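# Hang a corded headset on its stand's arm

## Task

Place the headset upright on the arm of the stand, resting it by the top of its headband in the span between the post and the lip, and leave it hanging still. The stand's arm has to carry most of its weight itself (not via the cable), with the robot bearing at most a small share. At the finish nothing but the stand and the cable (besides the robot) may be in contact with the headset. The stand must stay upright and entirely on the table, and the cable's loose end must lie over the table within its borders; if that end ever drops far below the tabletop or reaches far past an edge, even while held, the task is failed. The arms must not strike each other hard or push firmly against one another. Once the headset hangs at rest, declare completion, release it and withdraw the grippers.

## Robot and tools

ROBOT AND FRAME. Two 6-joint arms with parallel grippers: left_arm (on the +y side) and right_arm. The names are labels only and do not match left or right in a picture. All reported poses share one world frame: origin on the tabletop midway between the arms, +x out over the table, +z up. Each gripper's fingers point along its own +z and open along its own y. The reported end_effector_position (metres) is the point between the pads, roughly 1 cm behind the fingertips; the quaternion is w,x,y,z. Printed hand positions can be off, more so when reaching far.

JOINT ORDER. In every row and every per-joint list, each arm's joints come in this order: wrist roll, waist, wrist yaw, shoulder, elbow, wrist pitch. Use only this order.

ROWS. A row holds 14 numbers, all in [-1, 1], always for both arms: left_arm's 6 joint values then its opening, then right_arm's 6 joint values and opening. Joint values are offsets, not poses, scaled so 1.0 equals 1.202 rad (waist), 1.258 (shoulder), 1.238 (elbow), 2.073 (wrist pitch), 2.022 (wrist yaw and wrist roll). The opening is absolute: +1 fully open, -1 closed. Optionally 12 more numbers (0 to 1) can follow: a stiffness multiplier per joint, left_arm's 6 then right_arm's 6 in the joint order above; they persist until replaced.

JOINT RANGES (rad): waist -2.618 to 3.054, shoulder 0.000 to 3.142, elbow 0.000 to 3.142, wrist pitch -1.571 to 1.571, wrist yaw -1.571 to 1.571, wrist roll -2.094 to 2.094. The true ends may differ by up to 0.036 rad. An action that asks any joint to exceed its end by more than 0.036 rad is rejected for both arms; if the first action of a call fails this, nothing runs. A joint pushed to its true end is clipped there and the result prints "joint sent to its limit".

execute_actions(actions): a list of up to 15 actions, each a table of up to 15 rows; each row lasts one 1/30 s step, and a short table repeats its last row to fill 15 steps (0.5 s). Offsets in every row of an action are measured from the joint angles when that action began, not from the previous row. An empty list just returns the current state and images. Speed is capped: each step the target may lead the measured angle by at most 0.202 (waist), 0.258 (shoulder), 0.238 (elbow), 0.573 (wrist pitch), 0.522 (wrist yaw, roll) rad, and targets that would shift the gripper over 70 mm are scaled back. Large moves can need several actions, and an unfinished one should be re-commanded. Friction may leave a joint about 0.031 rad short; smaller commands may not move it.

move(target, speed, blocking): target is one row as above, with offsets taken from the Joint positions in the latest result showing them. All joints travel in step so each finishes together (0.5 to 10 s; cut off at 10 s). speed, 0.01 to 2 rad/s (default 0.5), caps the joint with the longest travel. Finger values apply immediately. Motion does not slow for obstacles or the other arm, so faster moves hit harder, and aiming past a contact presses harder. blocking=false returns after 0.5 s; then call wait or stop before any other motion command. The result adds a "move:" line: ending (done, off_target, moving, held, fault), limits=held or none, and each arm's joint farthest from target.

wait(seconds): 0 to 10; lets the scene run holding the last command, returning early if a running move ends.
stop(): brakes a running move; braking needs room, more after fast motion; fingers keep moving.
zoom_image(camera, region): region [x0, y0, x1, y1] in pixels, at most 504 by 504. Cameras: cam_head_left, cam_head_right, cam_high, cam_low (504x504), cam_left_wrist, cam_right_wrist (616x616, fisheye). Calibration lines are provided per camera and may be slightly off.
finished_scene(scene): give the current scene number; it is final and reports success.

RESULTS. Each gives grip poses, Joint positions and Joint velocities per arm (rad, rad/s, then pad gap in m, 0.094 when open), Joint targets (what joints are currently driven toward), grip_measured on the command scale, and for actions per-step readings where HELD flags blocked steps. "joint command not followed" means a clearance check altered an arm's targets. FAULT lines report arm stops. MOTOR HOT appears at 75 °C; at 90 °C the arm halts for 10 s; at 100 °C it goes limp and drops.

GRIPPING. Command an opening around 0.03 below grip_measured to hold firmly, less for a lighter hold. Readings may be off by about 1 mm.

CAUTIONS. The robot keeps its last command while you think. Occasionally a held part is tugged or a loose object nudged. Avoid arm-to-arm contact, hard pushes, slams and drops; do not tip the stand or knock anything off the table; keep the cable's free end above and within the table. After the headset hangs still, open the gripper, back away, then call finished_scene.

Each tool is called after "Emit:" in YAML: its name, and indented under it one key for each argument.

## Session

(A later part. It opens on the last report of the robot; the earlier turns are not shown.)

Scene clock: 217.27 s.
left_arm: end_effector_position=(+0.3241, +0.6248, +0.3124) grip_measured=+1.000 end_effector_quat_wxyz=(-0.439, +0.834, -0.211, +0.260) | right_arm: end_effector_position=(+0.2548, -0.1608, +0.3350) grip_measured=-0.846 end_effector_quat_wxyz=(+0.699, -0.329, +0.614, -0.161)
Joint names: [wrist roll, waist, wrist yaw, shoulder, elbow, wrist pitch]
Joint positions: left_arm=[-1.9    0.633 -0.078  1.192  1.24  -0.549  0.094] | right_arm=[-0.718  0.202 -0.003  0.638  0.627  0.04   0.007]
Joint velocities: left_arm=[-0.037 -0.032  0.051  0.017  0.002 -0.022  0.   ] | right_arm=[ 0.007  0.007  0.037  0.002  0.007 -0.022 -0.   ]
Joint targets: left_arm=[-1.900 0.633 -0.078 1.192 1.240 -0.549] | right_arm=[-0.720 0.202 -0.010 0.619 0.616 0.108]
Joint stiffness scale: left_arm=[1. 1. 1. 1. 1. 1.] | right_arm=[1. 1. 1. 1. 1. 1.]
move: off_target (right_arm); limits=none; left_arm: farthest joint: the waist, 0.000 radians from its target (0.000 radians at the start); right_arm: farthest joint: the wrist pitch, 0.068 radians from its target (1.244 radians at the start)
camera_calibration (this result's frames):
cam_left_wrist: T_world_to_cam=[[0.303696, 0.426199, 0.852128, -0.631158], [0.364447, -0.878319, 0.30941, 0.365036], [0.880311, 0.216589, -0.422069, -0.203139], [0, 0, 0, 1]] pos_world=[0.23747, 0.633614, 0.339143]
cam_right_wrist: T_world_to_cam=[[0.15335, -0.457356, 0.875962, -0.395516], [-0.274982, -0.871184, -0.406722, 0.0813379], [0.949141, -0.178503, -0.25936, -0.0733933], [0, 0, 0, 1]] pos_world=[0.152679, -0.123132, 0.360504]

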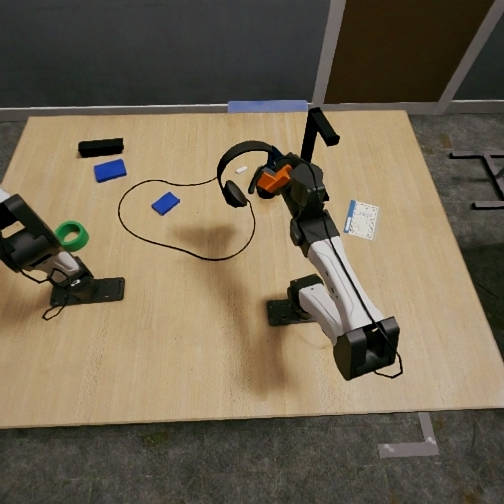

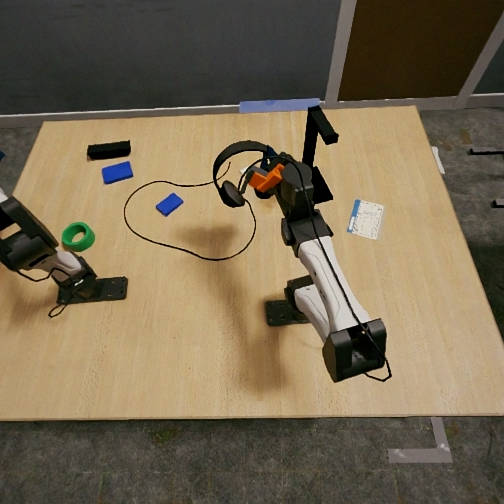

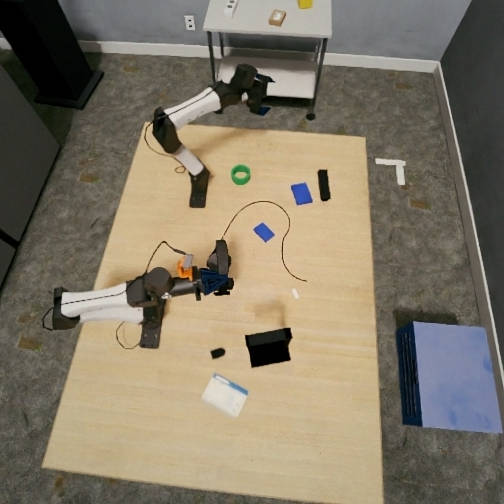

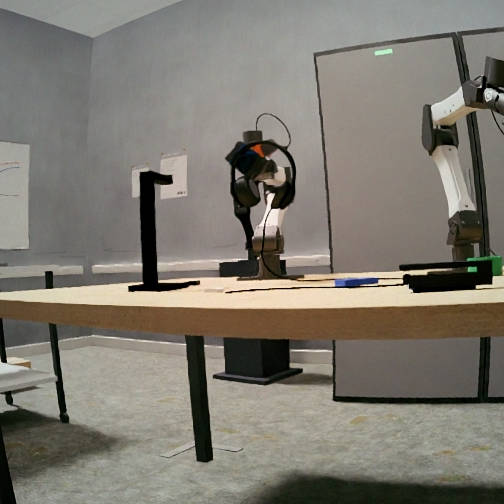

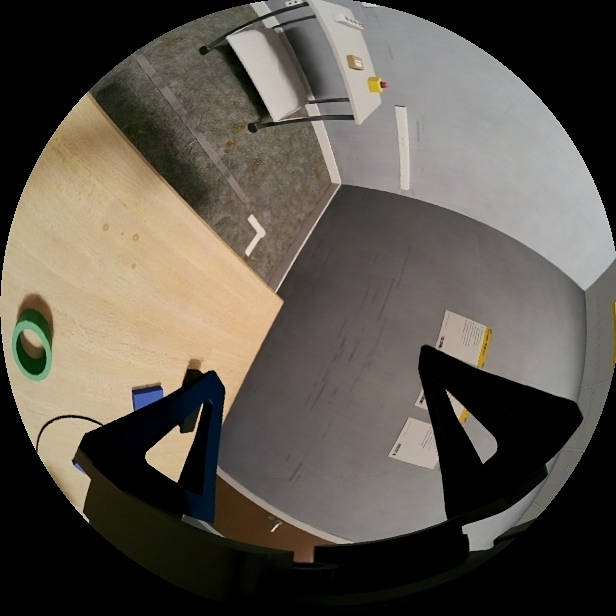

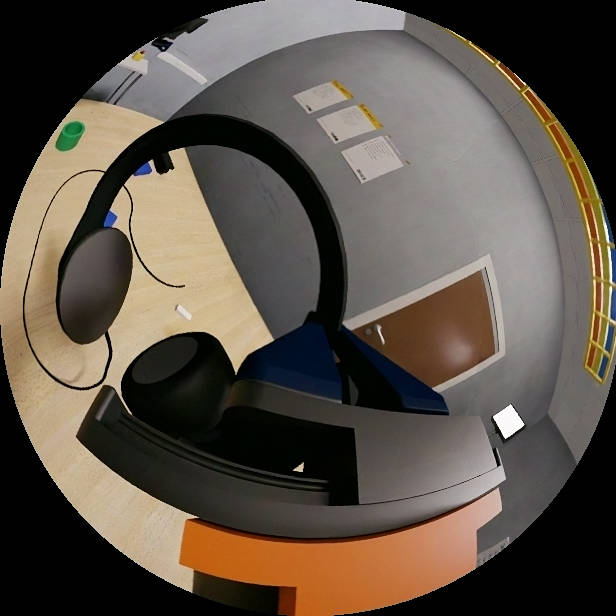

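Emit:
move:
  target: [0,0,0,0,0,0,1,0,-0.6,-0.2,0,0,0.03,-1]
  speed: 0.4

Scene clock: 231.83 s.
left_arm: end_effector_position=(+0.3241, +0.6248, +0.3124) grip_measured=+1.000 end_effector_quat_wxyz=(-0.439, +0.834, -0.211, +0.260) | right_arm: end_effector_position=(+0.2527, -0.3015, +0.3347) grip_measured=-0.846 end_effector_quat_wxyz=(+0.664, -0.235, +0.657, -0.270)
Joint names: [wrist roll, waist, wrist yaw, shoulder, elbow, wrist pitch]
Joint positions: left_arm=[-1.9    0.633 -0.078  1.192  1.24  -0.549  0.094] | right_arm=[-0.719 -0.505 -0.401  0.638  0.627  0.04   0.007]
Joint velocities: left_arm=[ 0.051  0.002 -0.007 -0.017  0.032 -0.095  0.   ] | right_arm=[-0.007 -0.002 -0.066  0.002  0.002  0.007  0.   ]
Joint targets: left_arm=[-1.900 0.633 -0.078 1.192 1.240 -0.549] | right_arm=[-0.718 -0.518 -0.408 0.638 0.627 0.102]
Joint stiffness scale: left_arm=[1. 1. 1. 1. 1. 1.] | right_arm=[1. 1. 1. 1. 1. 1.]
move: off_target (right_arm); limits=none; left_arm: farthest joint: the waist, 0.000 radians from its target (0.000 radians at the start); right_arm: farthest joint: the wrist pitch, 0.062 radians from its target (0.062 radians at the start)
camera_calibration (this result's frames):
cam_left_wrist: T_world_to_cam=[[0.303696, 0.426199, 0.852128, -0.631158], [0.364447, -0.878319, 0.30941, 0.365036], [0.880311, 0.216589, -0.422069, -0.203139], [0, 0, 0, 1]] pos_world=[0.23747, 0.633614, 0.339143]
cam_right_wrist: T_world_to_cam=[[0.0086719, -0.472267, 0.881413, -0.429041], [-0.528551, -0.750415, -0.396877, 0.0552435], [0.848857, -0.46243, -0.256125, -0.157916], [0, 0, 0, 1]] pos_world=[0.166968, -0.234192, 0.359641]

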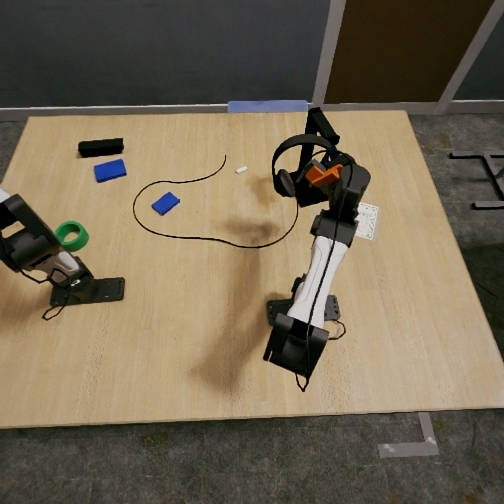

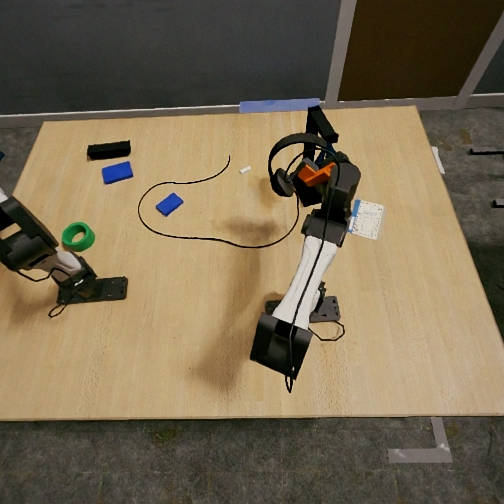

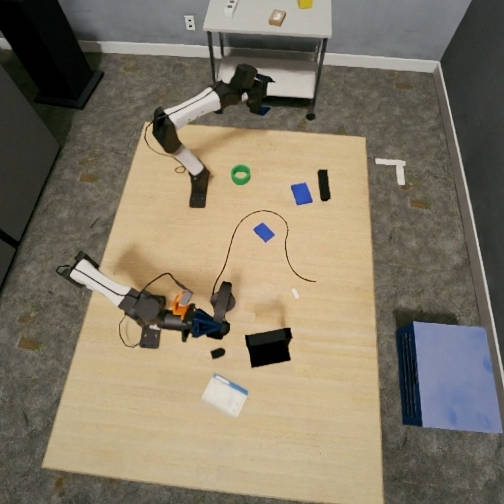

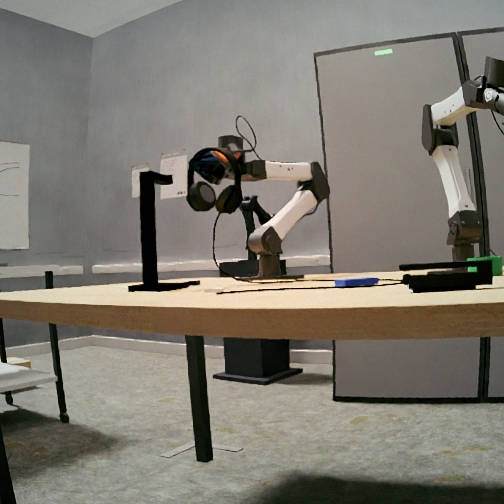

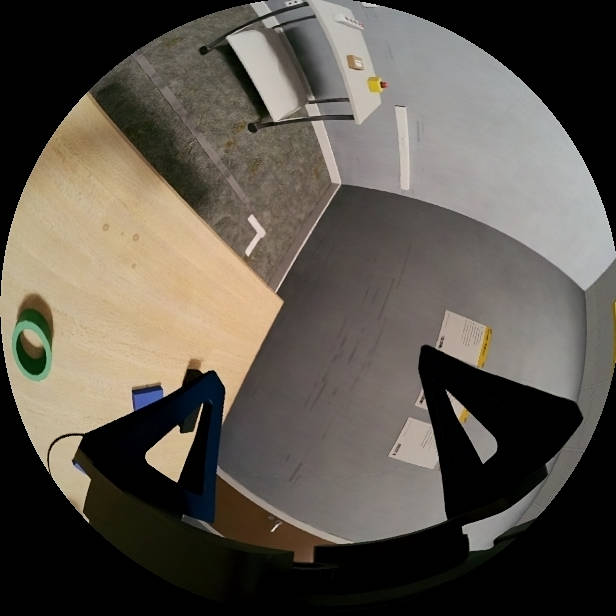

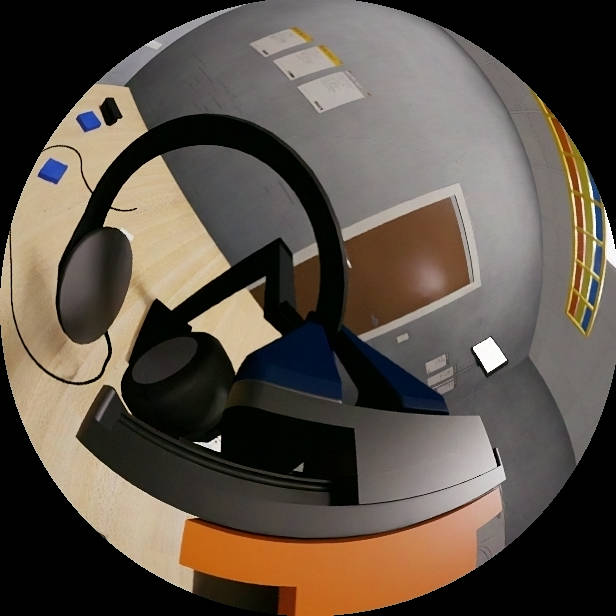

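Emit:
move:
  target: [0,0,0,0,0,0,1,0,-0.135,0,0.3,0.095,0.15,-1]
  speed: 0.25

Scene clock: 241.27 s.
left_arm: end_effector_position=(+0.3241, +0.6248, +0.3124) grip_measured=+1.000 end_effector_quat_wxyz=(-0.439, +0.834, -0.211, +0.260) | right_arm: end_effector_position=(+0.3049, -0.3869, +0.3168) grip_measured=-0.846 end_effector_quat_wxyz=(+0.631, -0.183, +0.688, -0.307)
Joint names: [wrist roll, waist, wrist yaw, shoulder, elbow, wrist pitch]
Joint positions: left_arm=[-1.9    0.633 -0.078  1.192  1.24  -0.549  0.094] | right_arm=[-0.719 -0.654 -0.402  1.011  0.705  0.289  0.007]
Joint velocities: left_arm=[-0.022 -0.017 -0.007  0.002 -0.012  0.022  0.   ] | right_arm=[ 0.022 -0.002 -0.037  0.012  0.002 -0.095 -0.   ]
Joint targets: left_arm=[-1.900 0.633 -0.078 1.192 1.240 -0.549] | right_arm=[-0.719 -0.668 -0.401 1.016 0.744 0.351]
Joint stiffness scale: left_arm=[1. 1. 1. 1. 1. 1.] | right_arm=[1. 1. 1. 1. 1. 1.]
move: off_target (right_arm); limits=none; left_arm: farthest joint: the waist, 0.000 radians from its target (0.000 radians at the start); right_arm: farthest joint: the wrist pitch, 0.062 radians from its target (0.311 radians at the start)
camera_calibration (this result's frames):
cam_left_wrist: T_world_to_cam=[[0.303696, 0.426199, 0.852128, -0.631158], [0.364447, -0.878319, 0.30941, 0.365036], [0.880311, 0.216589, -0.422069, -0.203139], [0, 0, 0, 1]] pos_world=[0.23747, 0.633614, 0.339143]
cam_right_wrist: T_world_to_cam=[[-0.0283829, -0.490258, 0.871115, -0.446482], [-0.648767, -0.653945, -0.389175, 0.0831048], [0.760458, -0.576197, -0.299503, -0.249616], [0, 0, 0, 1]] pos_world=[0.231066, -0.308373, 0.346519]

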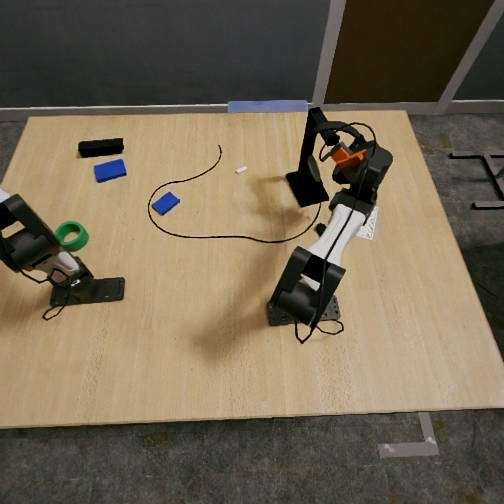

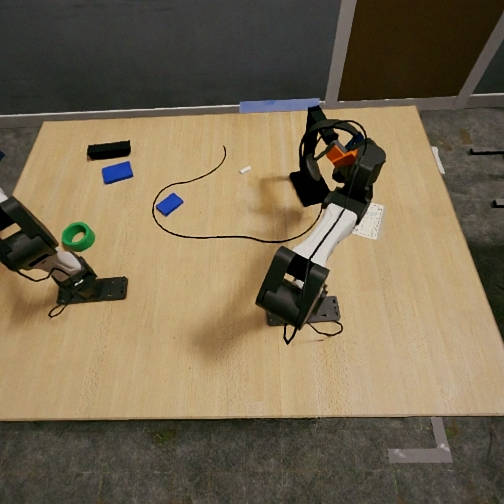

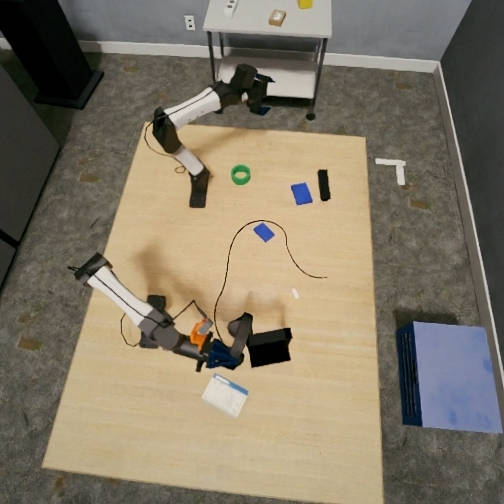

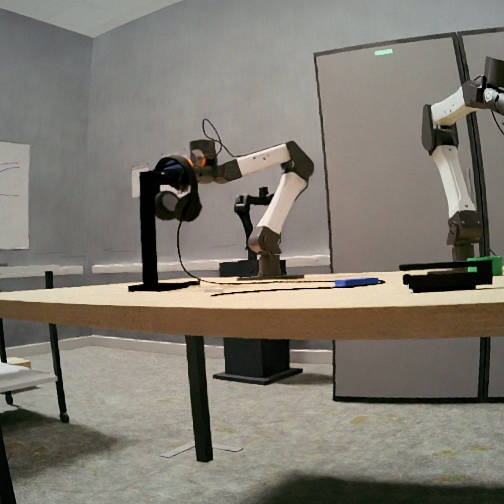

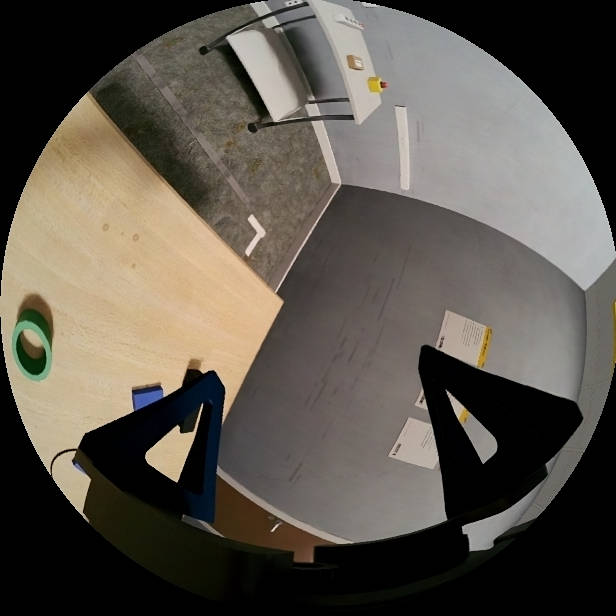

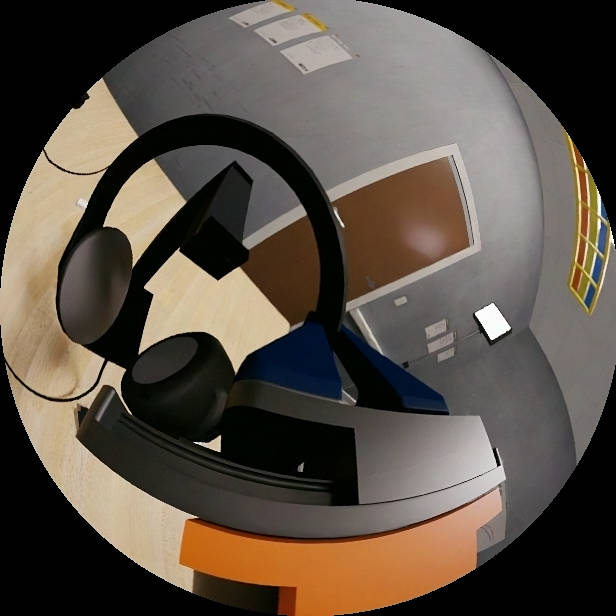

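Emit:
move:
  target: [0,0,0,0,0,0,1,0,0.115,0,0.27,0.175,0.115,-1]
  speed: 0.2

Scene clock: 249.30 s.
left_arm: end_effector_position=(+0.3241, +0.6248, +0.3124) grip_measured=+1.000 end_effector_quat_wxyz=(-0.439, +0.834, -0.211, +0.260) | right_arm: end_effector_position=(+0.3886, -0.3777, +0.3144) grip_measured=-0.846 end_effector_quat_wxyz=(+0.653, -0.227, +0.670, -0.271)
Joint names: [wrist roll, waist, wrist yaw, shoulder, elbow, wrist pitch]
Joint positions: left_arm=[-1.9    0.633 -0.078  1.192  1.24  -0.549  0.094] | right_arm=[-0.719 -0.529 -0.402  1.348  0.882  0.465  0.007]
Joint velocities: left_arm=[ 0.037 -0.007 -0.051 -0.002 -0.002 -0.051  0.   ] | right_arm=[-0.051 -0.002 -0.037  0.007  0.007  0.022 -0.   ]
Joint targets: left_arm=[-1.900 0.633 -0.078 1.192 1.240 -0.549] | right_arm=[-0.719 -0.516 -0.402 1.351 0.922 0.528]
Joint stiffness scale: left_arm=[1. 1. 1. 1. 1. 1.] | right_arm=[1. 1. 1. 1. 1. 1.]
move: off_target (right_arm); limits=none; left_arm: farthest joint: the waist, 0.000 radians from its target (0.000 radians at the start); right_arm: farthest joint: the wrist pitch, 0.062 radians from its target (0.238 radians at the start)
camera_calibration (this result's frames):
cam_left_wrist: T_world_to_cam=[[0.303696, 0.426199, 0.852128, -0.631158], [0.364447, -0.878319, 0.30941, 0.365036], [0.880311, 0.216589, -0.422069, -0.203139], [0, 0, 0, 1]] pos_world=[0.23747, 0.633614, 0.339143]
cam_right_wrist: T_world_to_cam=[[0.0207487, -0.483309, 0.875204, -0.455288], [-0.556232, -0.732985, -0.391585, 0.0775185], [0.830768, -0.478692, -0.28404, -0.304021], [0, 0, 0, 1]] pos_world=[0.305136, -0.308757, 0.342471]

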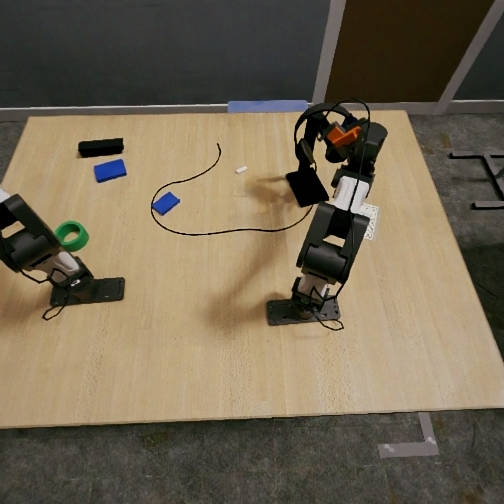

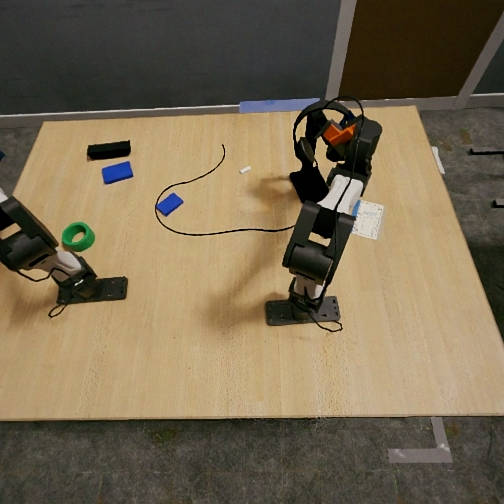

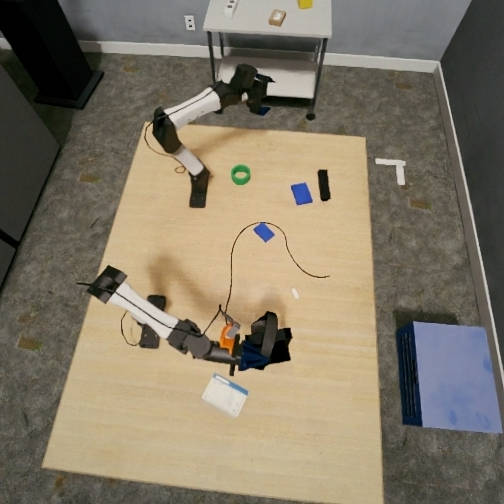

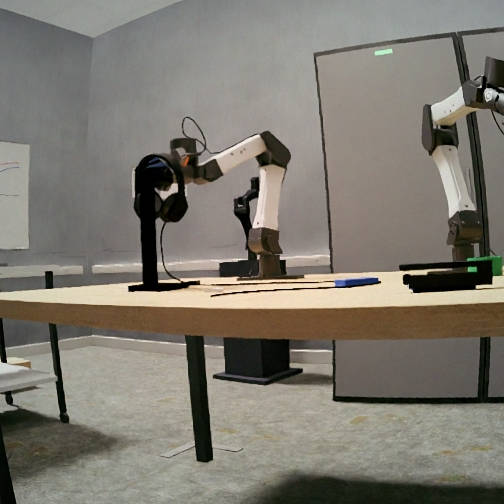

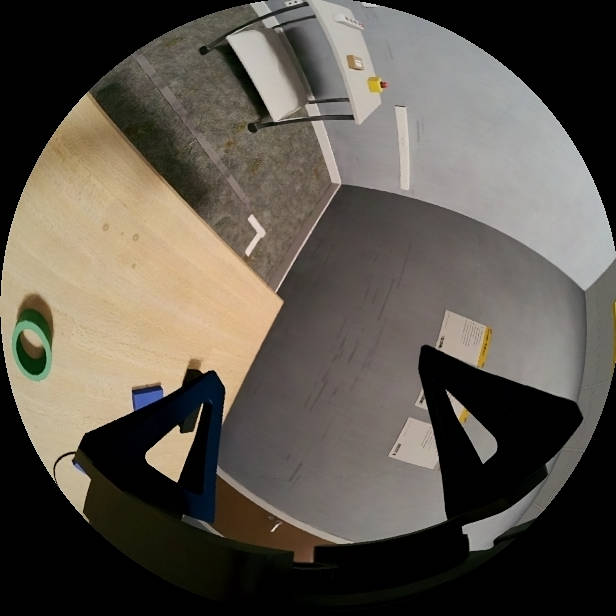

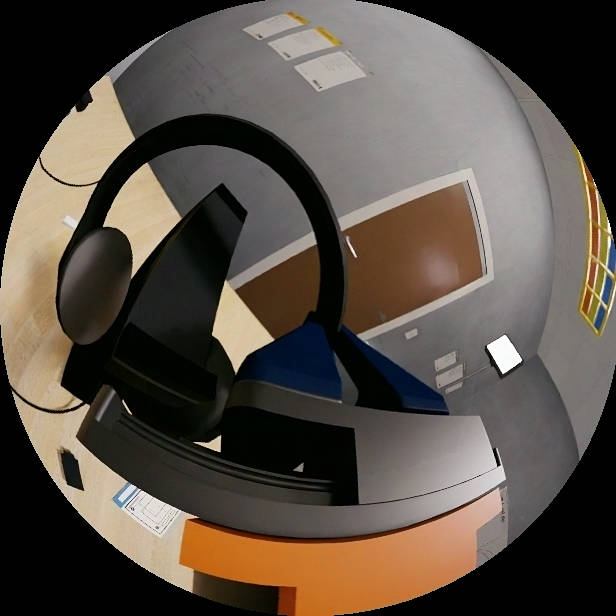

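Emit:
move:
  target: [0,0,0,0,0,0,1,0,0,0,0.01,-0.03,-0.02,-1]
  speed: 0.05

Scene clock: 255.63 s.
left_arm: end_effector_position=(+0.3241, +0.6248, +0.3124) grip_measured=+1.000 end_effector_quat_wxyz=(-0.439, +0.834, -0.211, +0.260) | right_arm: end_effector_position=(+0.3875, -0.3771, +0.2969) grip_measured=-0.846 end_effector_quat_wxyz=(+0.638, -0.225, +0.691, -0.255)
Joint names: [wrist roll, waist, wrist yaw, shoulder, elbow, wrist pitch]
Joint positions: left_arm=[-1.9    0.633 -0.078  1.192  1.24  -0.549  0.094] | right_arm=[-0.719 -0.529 -0.402  1.348  0.869  0.418  0.007]
Joint velocities: left_arm=[-0.007  0.007  0.007 -0.002 -0.007  0.007  0.   ] | right_arm=[ 0.007 -0.002 -0.007 -0.012  0.007 -0.007  0.001]
Joint targets: left_arm=[-1.900 0.633 -0.078 1.192 1.240 -0.549] | right_arm=[-0.719 -0.529 -0.402 1.361 0.845 0.424]
Joint stiffness scale: left_arm=[1. 1. 1. 1. 1. 1.] | right_arm=[1. 1. 1. 1. 1. 1.]
move: off_target (right_arm); limits=none; left_arm: farthest joint: the waist, 0.000 radians from its target (0.000 radians at the start); right_arm: farthest joint: the elbow, 0.024 radians from its target (0.037 radians at the start)
camera_calibration (this result's frames):
cam_left_wrist: T_world_to_cam=[[0.303696, 0.426199, 0.852128, -0.631158], [0.364447, -0.878319, 0.30941, 0.365036], [0.880311, 0.216589, -0.422069, -0.203139], [0, 0, 0, 1]] pos_world=[0.23747, 0.633614, 0.339143]
cam_right_wrist: T_world_to_cam=[[0.0679944, -0.507205, 0.859139, -0.462198], [-0.577272, -0.722343, -0.380759, 0.0793989], [0.813716, -0.470067, -0.34191, -0.280775], [0, 0, 0, 1]] pos_world=[0.305732, -0.309059, 0.331325]

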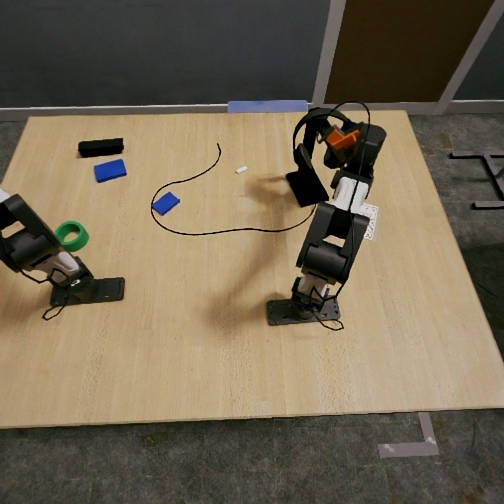

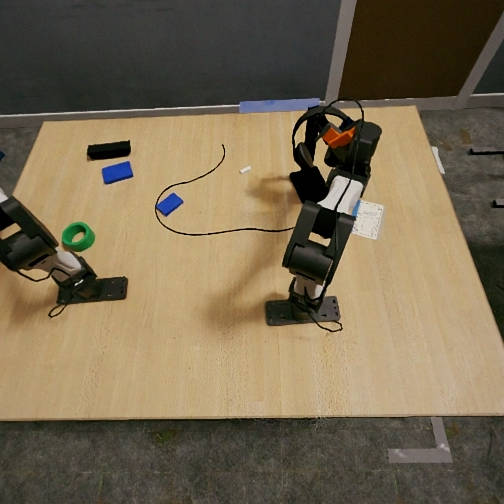

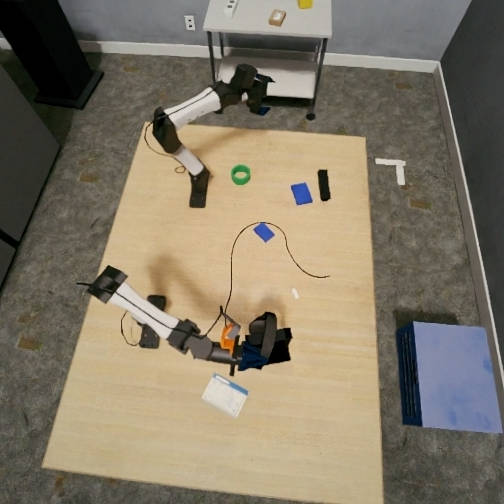

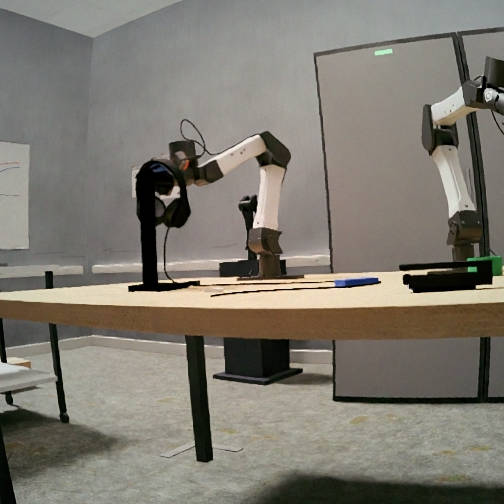

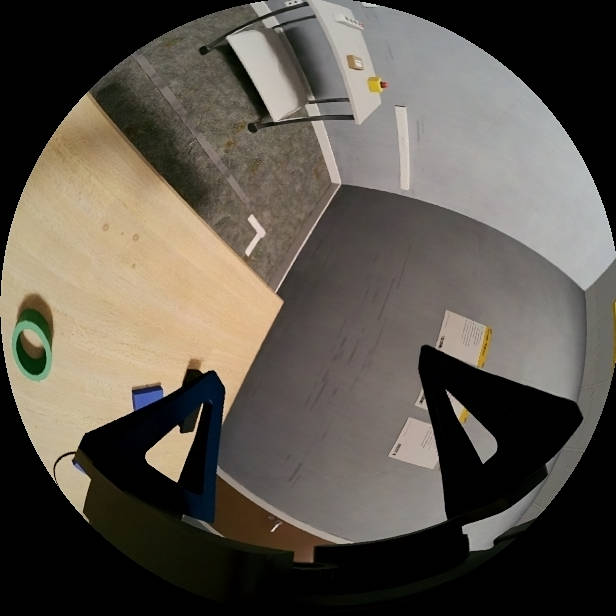

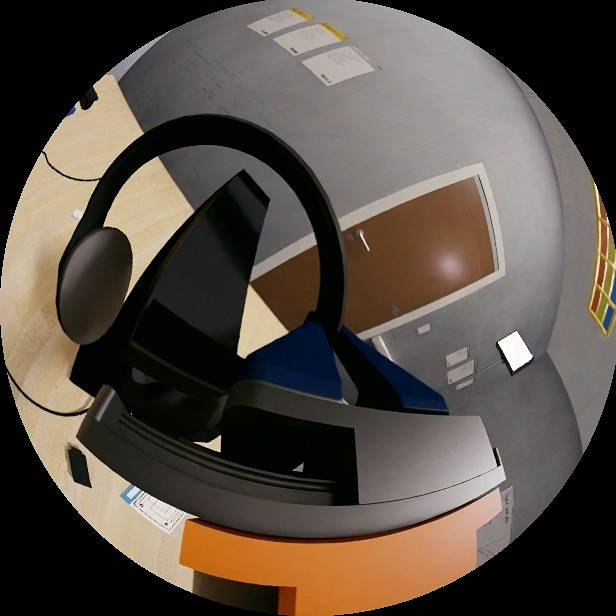

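Emit:
move:
  target: [0,0,0,0,0,0,1,0,-0.03,0,0.035,-0.045,0,-1]
  speed: 0.05

Scene clock: 261.40 s.
left_arm: end_effector_position=(+0.3241, +0.6248, +0.3124) grip_measured=+1.000 end_effector_quat_wxyz=(-0.439, +0.834, -0.211, +0.260) | right_arm: end_effector_position=(+0.3867, -0.3858, +0.2726) grip_measured=-0.846 end_effector_quat_wxyz=(+0.622, -0.215, +0.712, -0.245)
Joint names: [wrist roll, waist, wrist yaw, shoulder, elbow, wrist pitch]
Joint positions: left_arm=[-1.9    0.633 -0.078  1.192  1.24  -0.549  0.094] | right_arm=[-0.714 -0.548 -0.403  1.374  0.841  0.417  0.007]
Joint velocities: left_arm=[ 0.007  0.002 -0.051 -0.012 -0.002  0.051  0.   ] | right_arm=[-0.022  0.012  0.037  0.002  0.002  0.022  0.001]
Joint targets: left_arm=[-1.900 0.633 -0.078 1.192 1.240 -0.549] | right_arm=[-0.720 -0.565 -0.402 1.392 0.813 0.418]
Joint stiffness scale: left_arm=[1. 1. 1. 1. 1. 1.] | right_arm=[1. 1. 1. 1. 1. 1.]
move: off_target (right_arm); limits=none; left_arm: farthest joint: the waist, 0.000 radians from its target (0.000 radians at the start); right_arm: farthest joint: the elbow, 0.028 radians from its target (0.055 radians at the start)
camera_calibration (this result's frames):
cam_left_wrist: T_world_to_cam=[[0.303696, 0.426199, 0.852128, -0.631158], [0.364447, -0.878319, 0.30941, 0.365036], [0.880311, 0.216589, -0.422069, -0.203139], [0, 0, 0, 1]] pos_world=[0.23747, 0.633614, 0.339143]
cam_right_wrist: T_world_to_cam=[[0.0996377, -0.535068, 0.838913, -0.46309], [-0.608331, -0.699945, -0.374181, 0.0822959], [0.787405, -0.473054, -0.395239, -0.26896], [0, 0, 0, 1]] pos_world=[0.307985, -0.317415, 0.312982]

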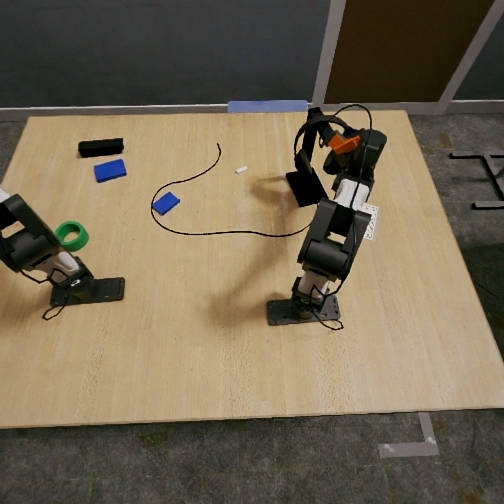

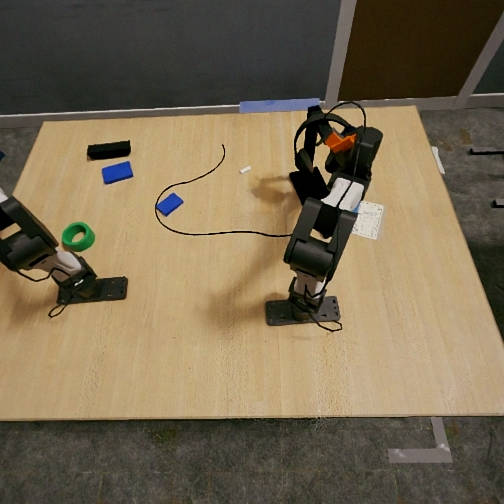

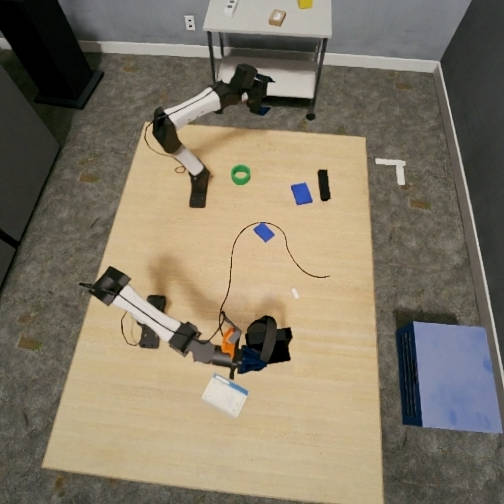

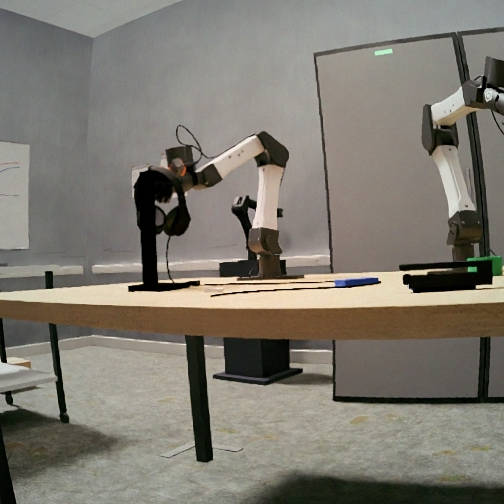

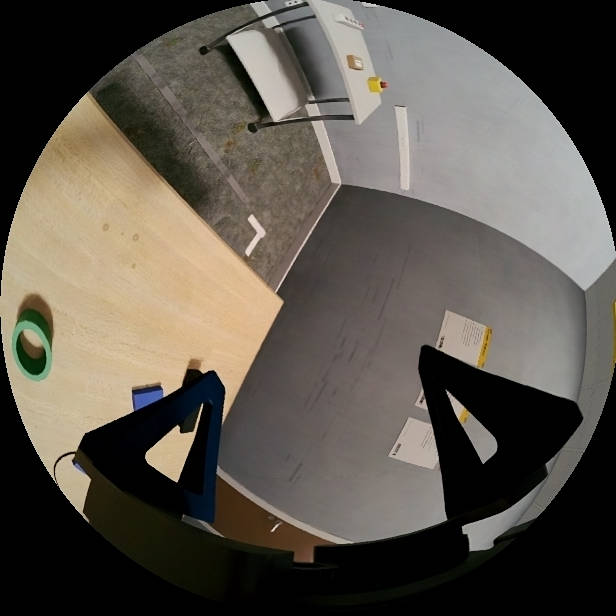

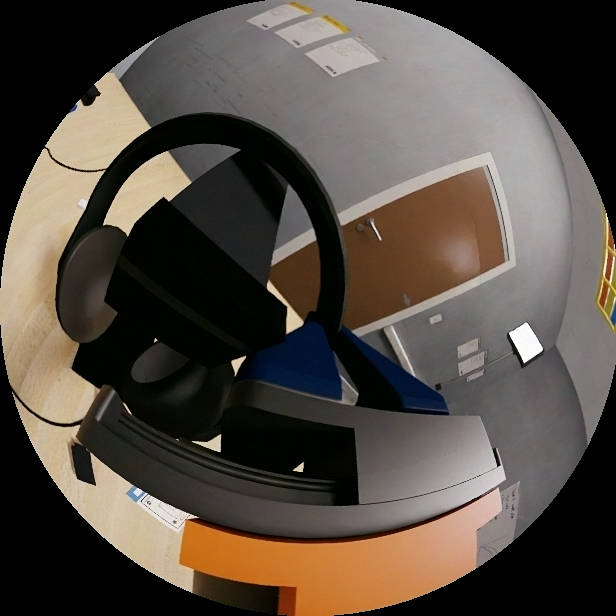

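Emit:
move:
  target: [0,0,0,0,0,0,1,0,0,0,0,0,-0.035,-1]
  speed: 0.05

Scene clock: 267.77 s.
left_arm: end_effector_position=(+0.3241, +0.6248, +0.3124) grip_measured=+1.000 end_effector_quat_wxyz=(-0.439, +0.834, -0.211, +0.260) | right_arm: end_effector_position=(+0.3864, -0.3854, +0.2696) grip_measured=-0.846 end_effector_quat_wxyz=(+0.620, -0.210, +0.718, -0.236)
Joint names: [wrist roll, waist, wrist yaw, shoulder, elbow, wrist pitch]
Joint positions: left_arm=[-1.9    0.633 -0.078  1.192  1.24  -0.549  0.094] | right_arm=[-0.699 -0.548 -0.404  1.374  0.841  0.404  0.007]
Joint velocities: left_arm=[-0.022 -0.007  0.007 -0.002 -0.002  0.007  0.   ] | right_arm=[-0.007 -0.002 -0.037 -0.007  0.002  0.022 -0.001]
Joint targets: left_arm=[-1.900 0.633 -0.078 1.192 1.240 -0.549] | right_arm=[-0.714 -0.548 -0.403 1.374 0.841 0.344]
Joint stiffness scale: left_arm=[1. 1. 1. 1. 1. 1.] | right_arm=[1. 1. 1. 1. 1. 1.]
move: off_target (right_arm); limits=none; left_arm: farthest joint: the waist, 0.000 radians from its target (0.000 radians at the start); right_arm: farthest joint: the wrist pitch, 0.059 radians from its target (0.072 radians at the start)
camera_calibration (this result's frames):
cam_left_wrist: T_world_to_cam=[[0.303696, 0.426199, 0.852128, -0.631158], [0.364447, -0.878319, 0.30941, 0.365036], [0.880311, 0.216589, -0.422069, -0.203139], [0, 0, 0, 1]] pos_world=[0.23747, 0.633614, 0.339143]
cam_right_wrist: T_world_to_cam=[[0.107888, -0.552234, 0.826679, -0.466869], [-0.612548, -0.691867, -0.382236, 0.0881657], [0.783036, -0.465142, -0.412914, -0.260217], [0, 0, 0, 1]] pos_world=[0.308135, -0.31786, 0.312204]

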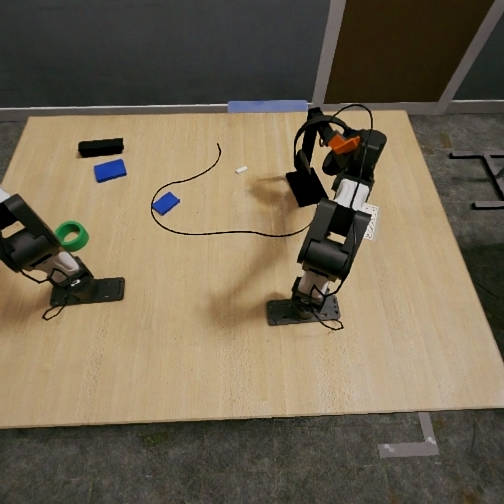

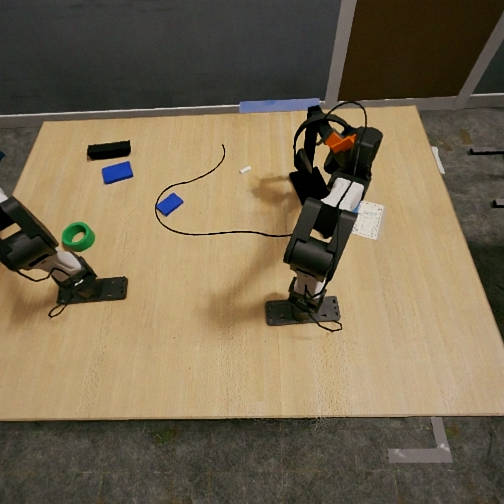

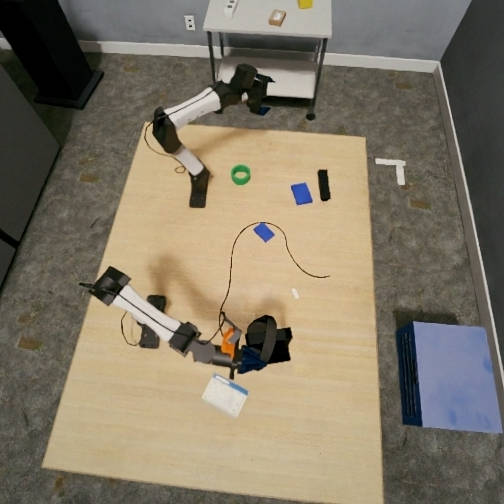

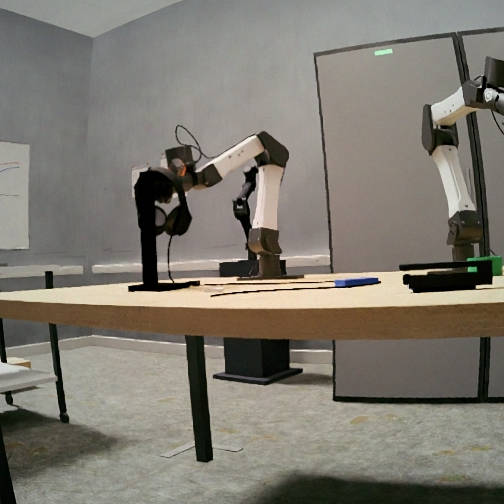

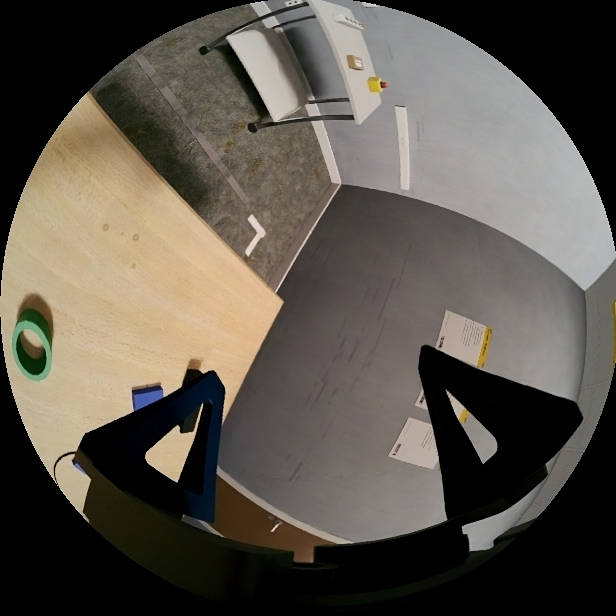

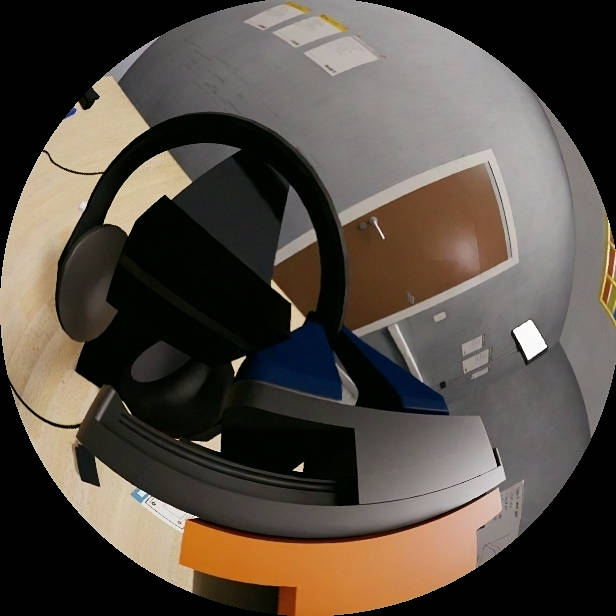

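Emit:
move:
  target: [0,0,0,0,0,0,1,0,0,0,0,0,0.008,-0.68]

Scene clock: 273.03 s.
left_arm: end_effector_position=(+0.3241, +0.6248, +0.3124) grip_measured=+1.000 end_effector_quat_wxyz=(-0.439, +0.834, -0.211, +0.260) | right_arm: end_effector_position=(+0.3863, -0.3853, +0.2685) grip_measured=-0.682 end_effector_quat_wxyz=(+0.619, -0.209, +0.720, -0.235)
Joint names: [wrist roll, waist, wrist yaw, shoulder, elbow, wrist pitch]
Joint positions: left_arm=[-1.9    0.633 -0.078  1.192  1.24  -0.549  0.094] | right_arm=[-0.698 -0.548 -0.404  1.374  0.841  0.399  0.015]
Joint velocities: left_arm=[ 0.007  0.012  0.022  0.002  0.007 -0.051  0.   ] | right_arm=[ 0.022  0.002  0.022  0.002  0.007 -0.022  0.001]
Joint targets: left_arm=[-1.900 0.633 -0.078 1.192 1.240 -0.549] | right_arm=[-0.699 -0.548 -0.404 1.374 0.841 0.420]
Joint stiffness scale: left_arm=[1. 1. 1. 1. 1. 1.] | right_arm=[1. 1. 1. 1. 1. 1.]
move: off_target (right_arm); limits=none; left_arm: farthest joint: the waist, 0.000 radians from its target (0.000 radians at the start); right_arm: farthest joint: the wrist pitch, 0.021 radians from its target (0.017 radians at the start)
camera_calibration (this result's frames):
cam_left_wrist: T_world_to_cam=[[0.303696, 0.426199, 0.852128, -0.631158], [0.364447, -0.878319, 0.30941, 0.365036], [0.880311, 0.216589, -0.422069, -0.203139], [0, 0, 0, 1]] pos_world=[0.23747, 0.633614, 0.339143]
cam_right_wrist: T_world_to_cam=[[0.111266, -0.554947, 0.824411, -0.467658], [-0.613885, -0.690746, -0.382119, 0.0886997], [0.781514, -0.463577, -0.417531, -0.258067], [0, 0, 0, 1]] pos_world=[0.308169, -0.317891, 0.311685]

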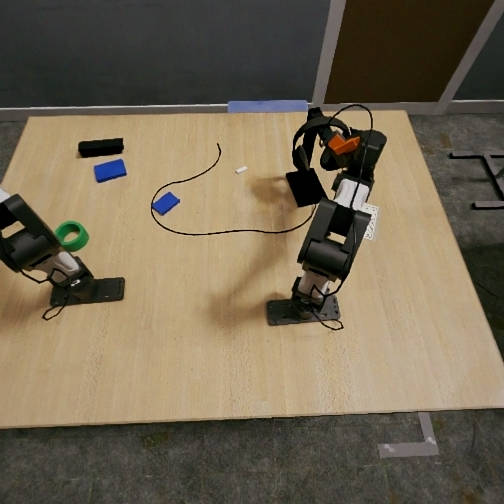

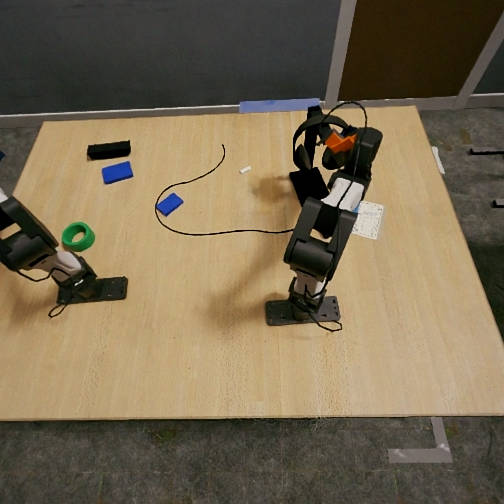

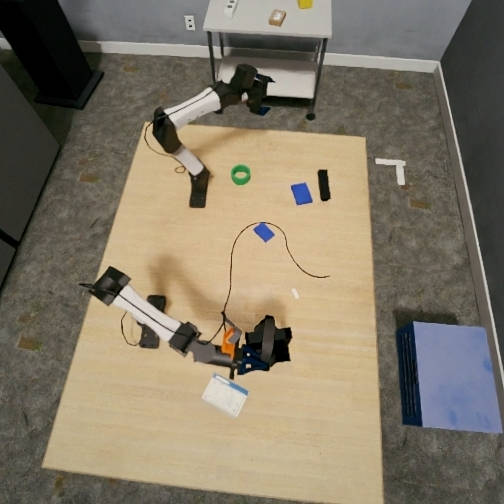

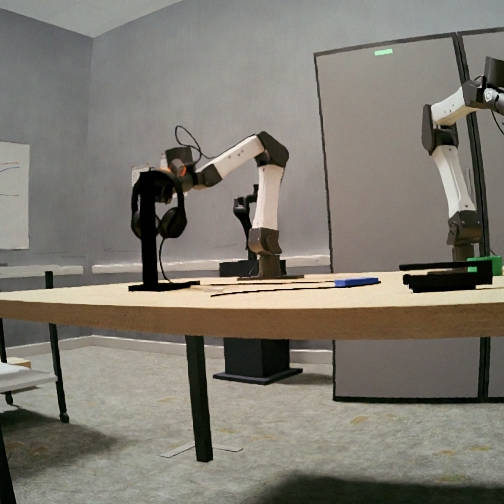

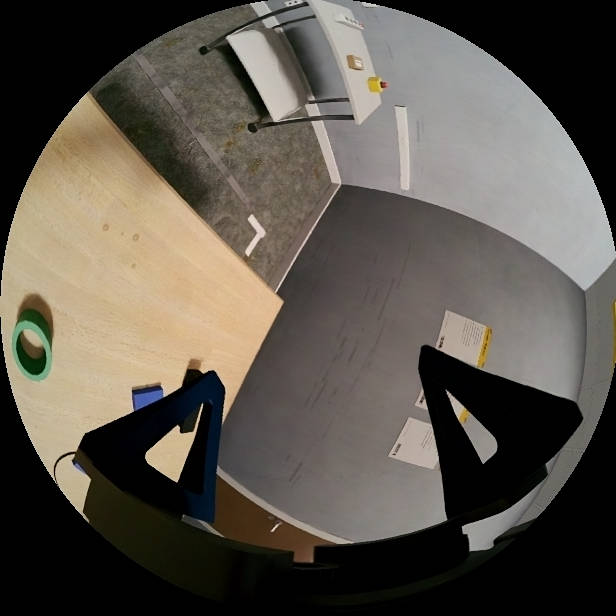

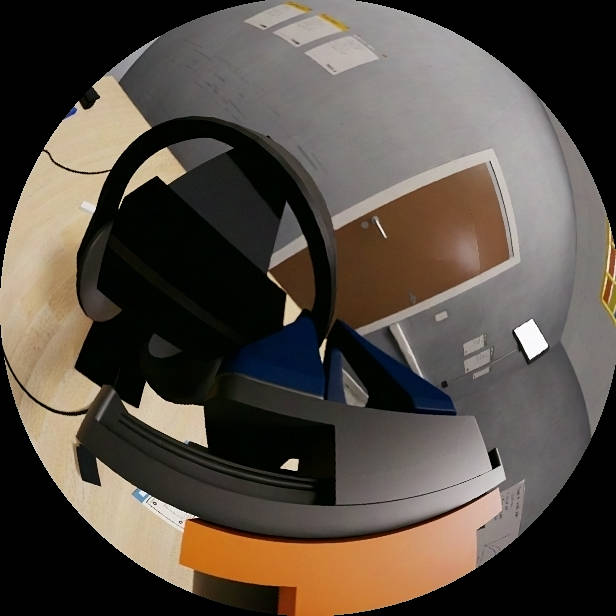

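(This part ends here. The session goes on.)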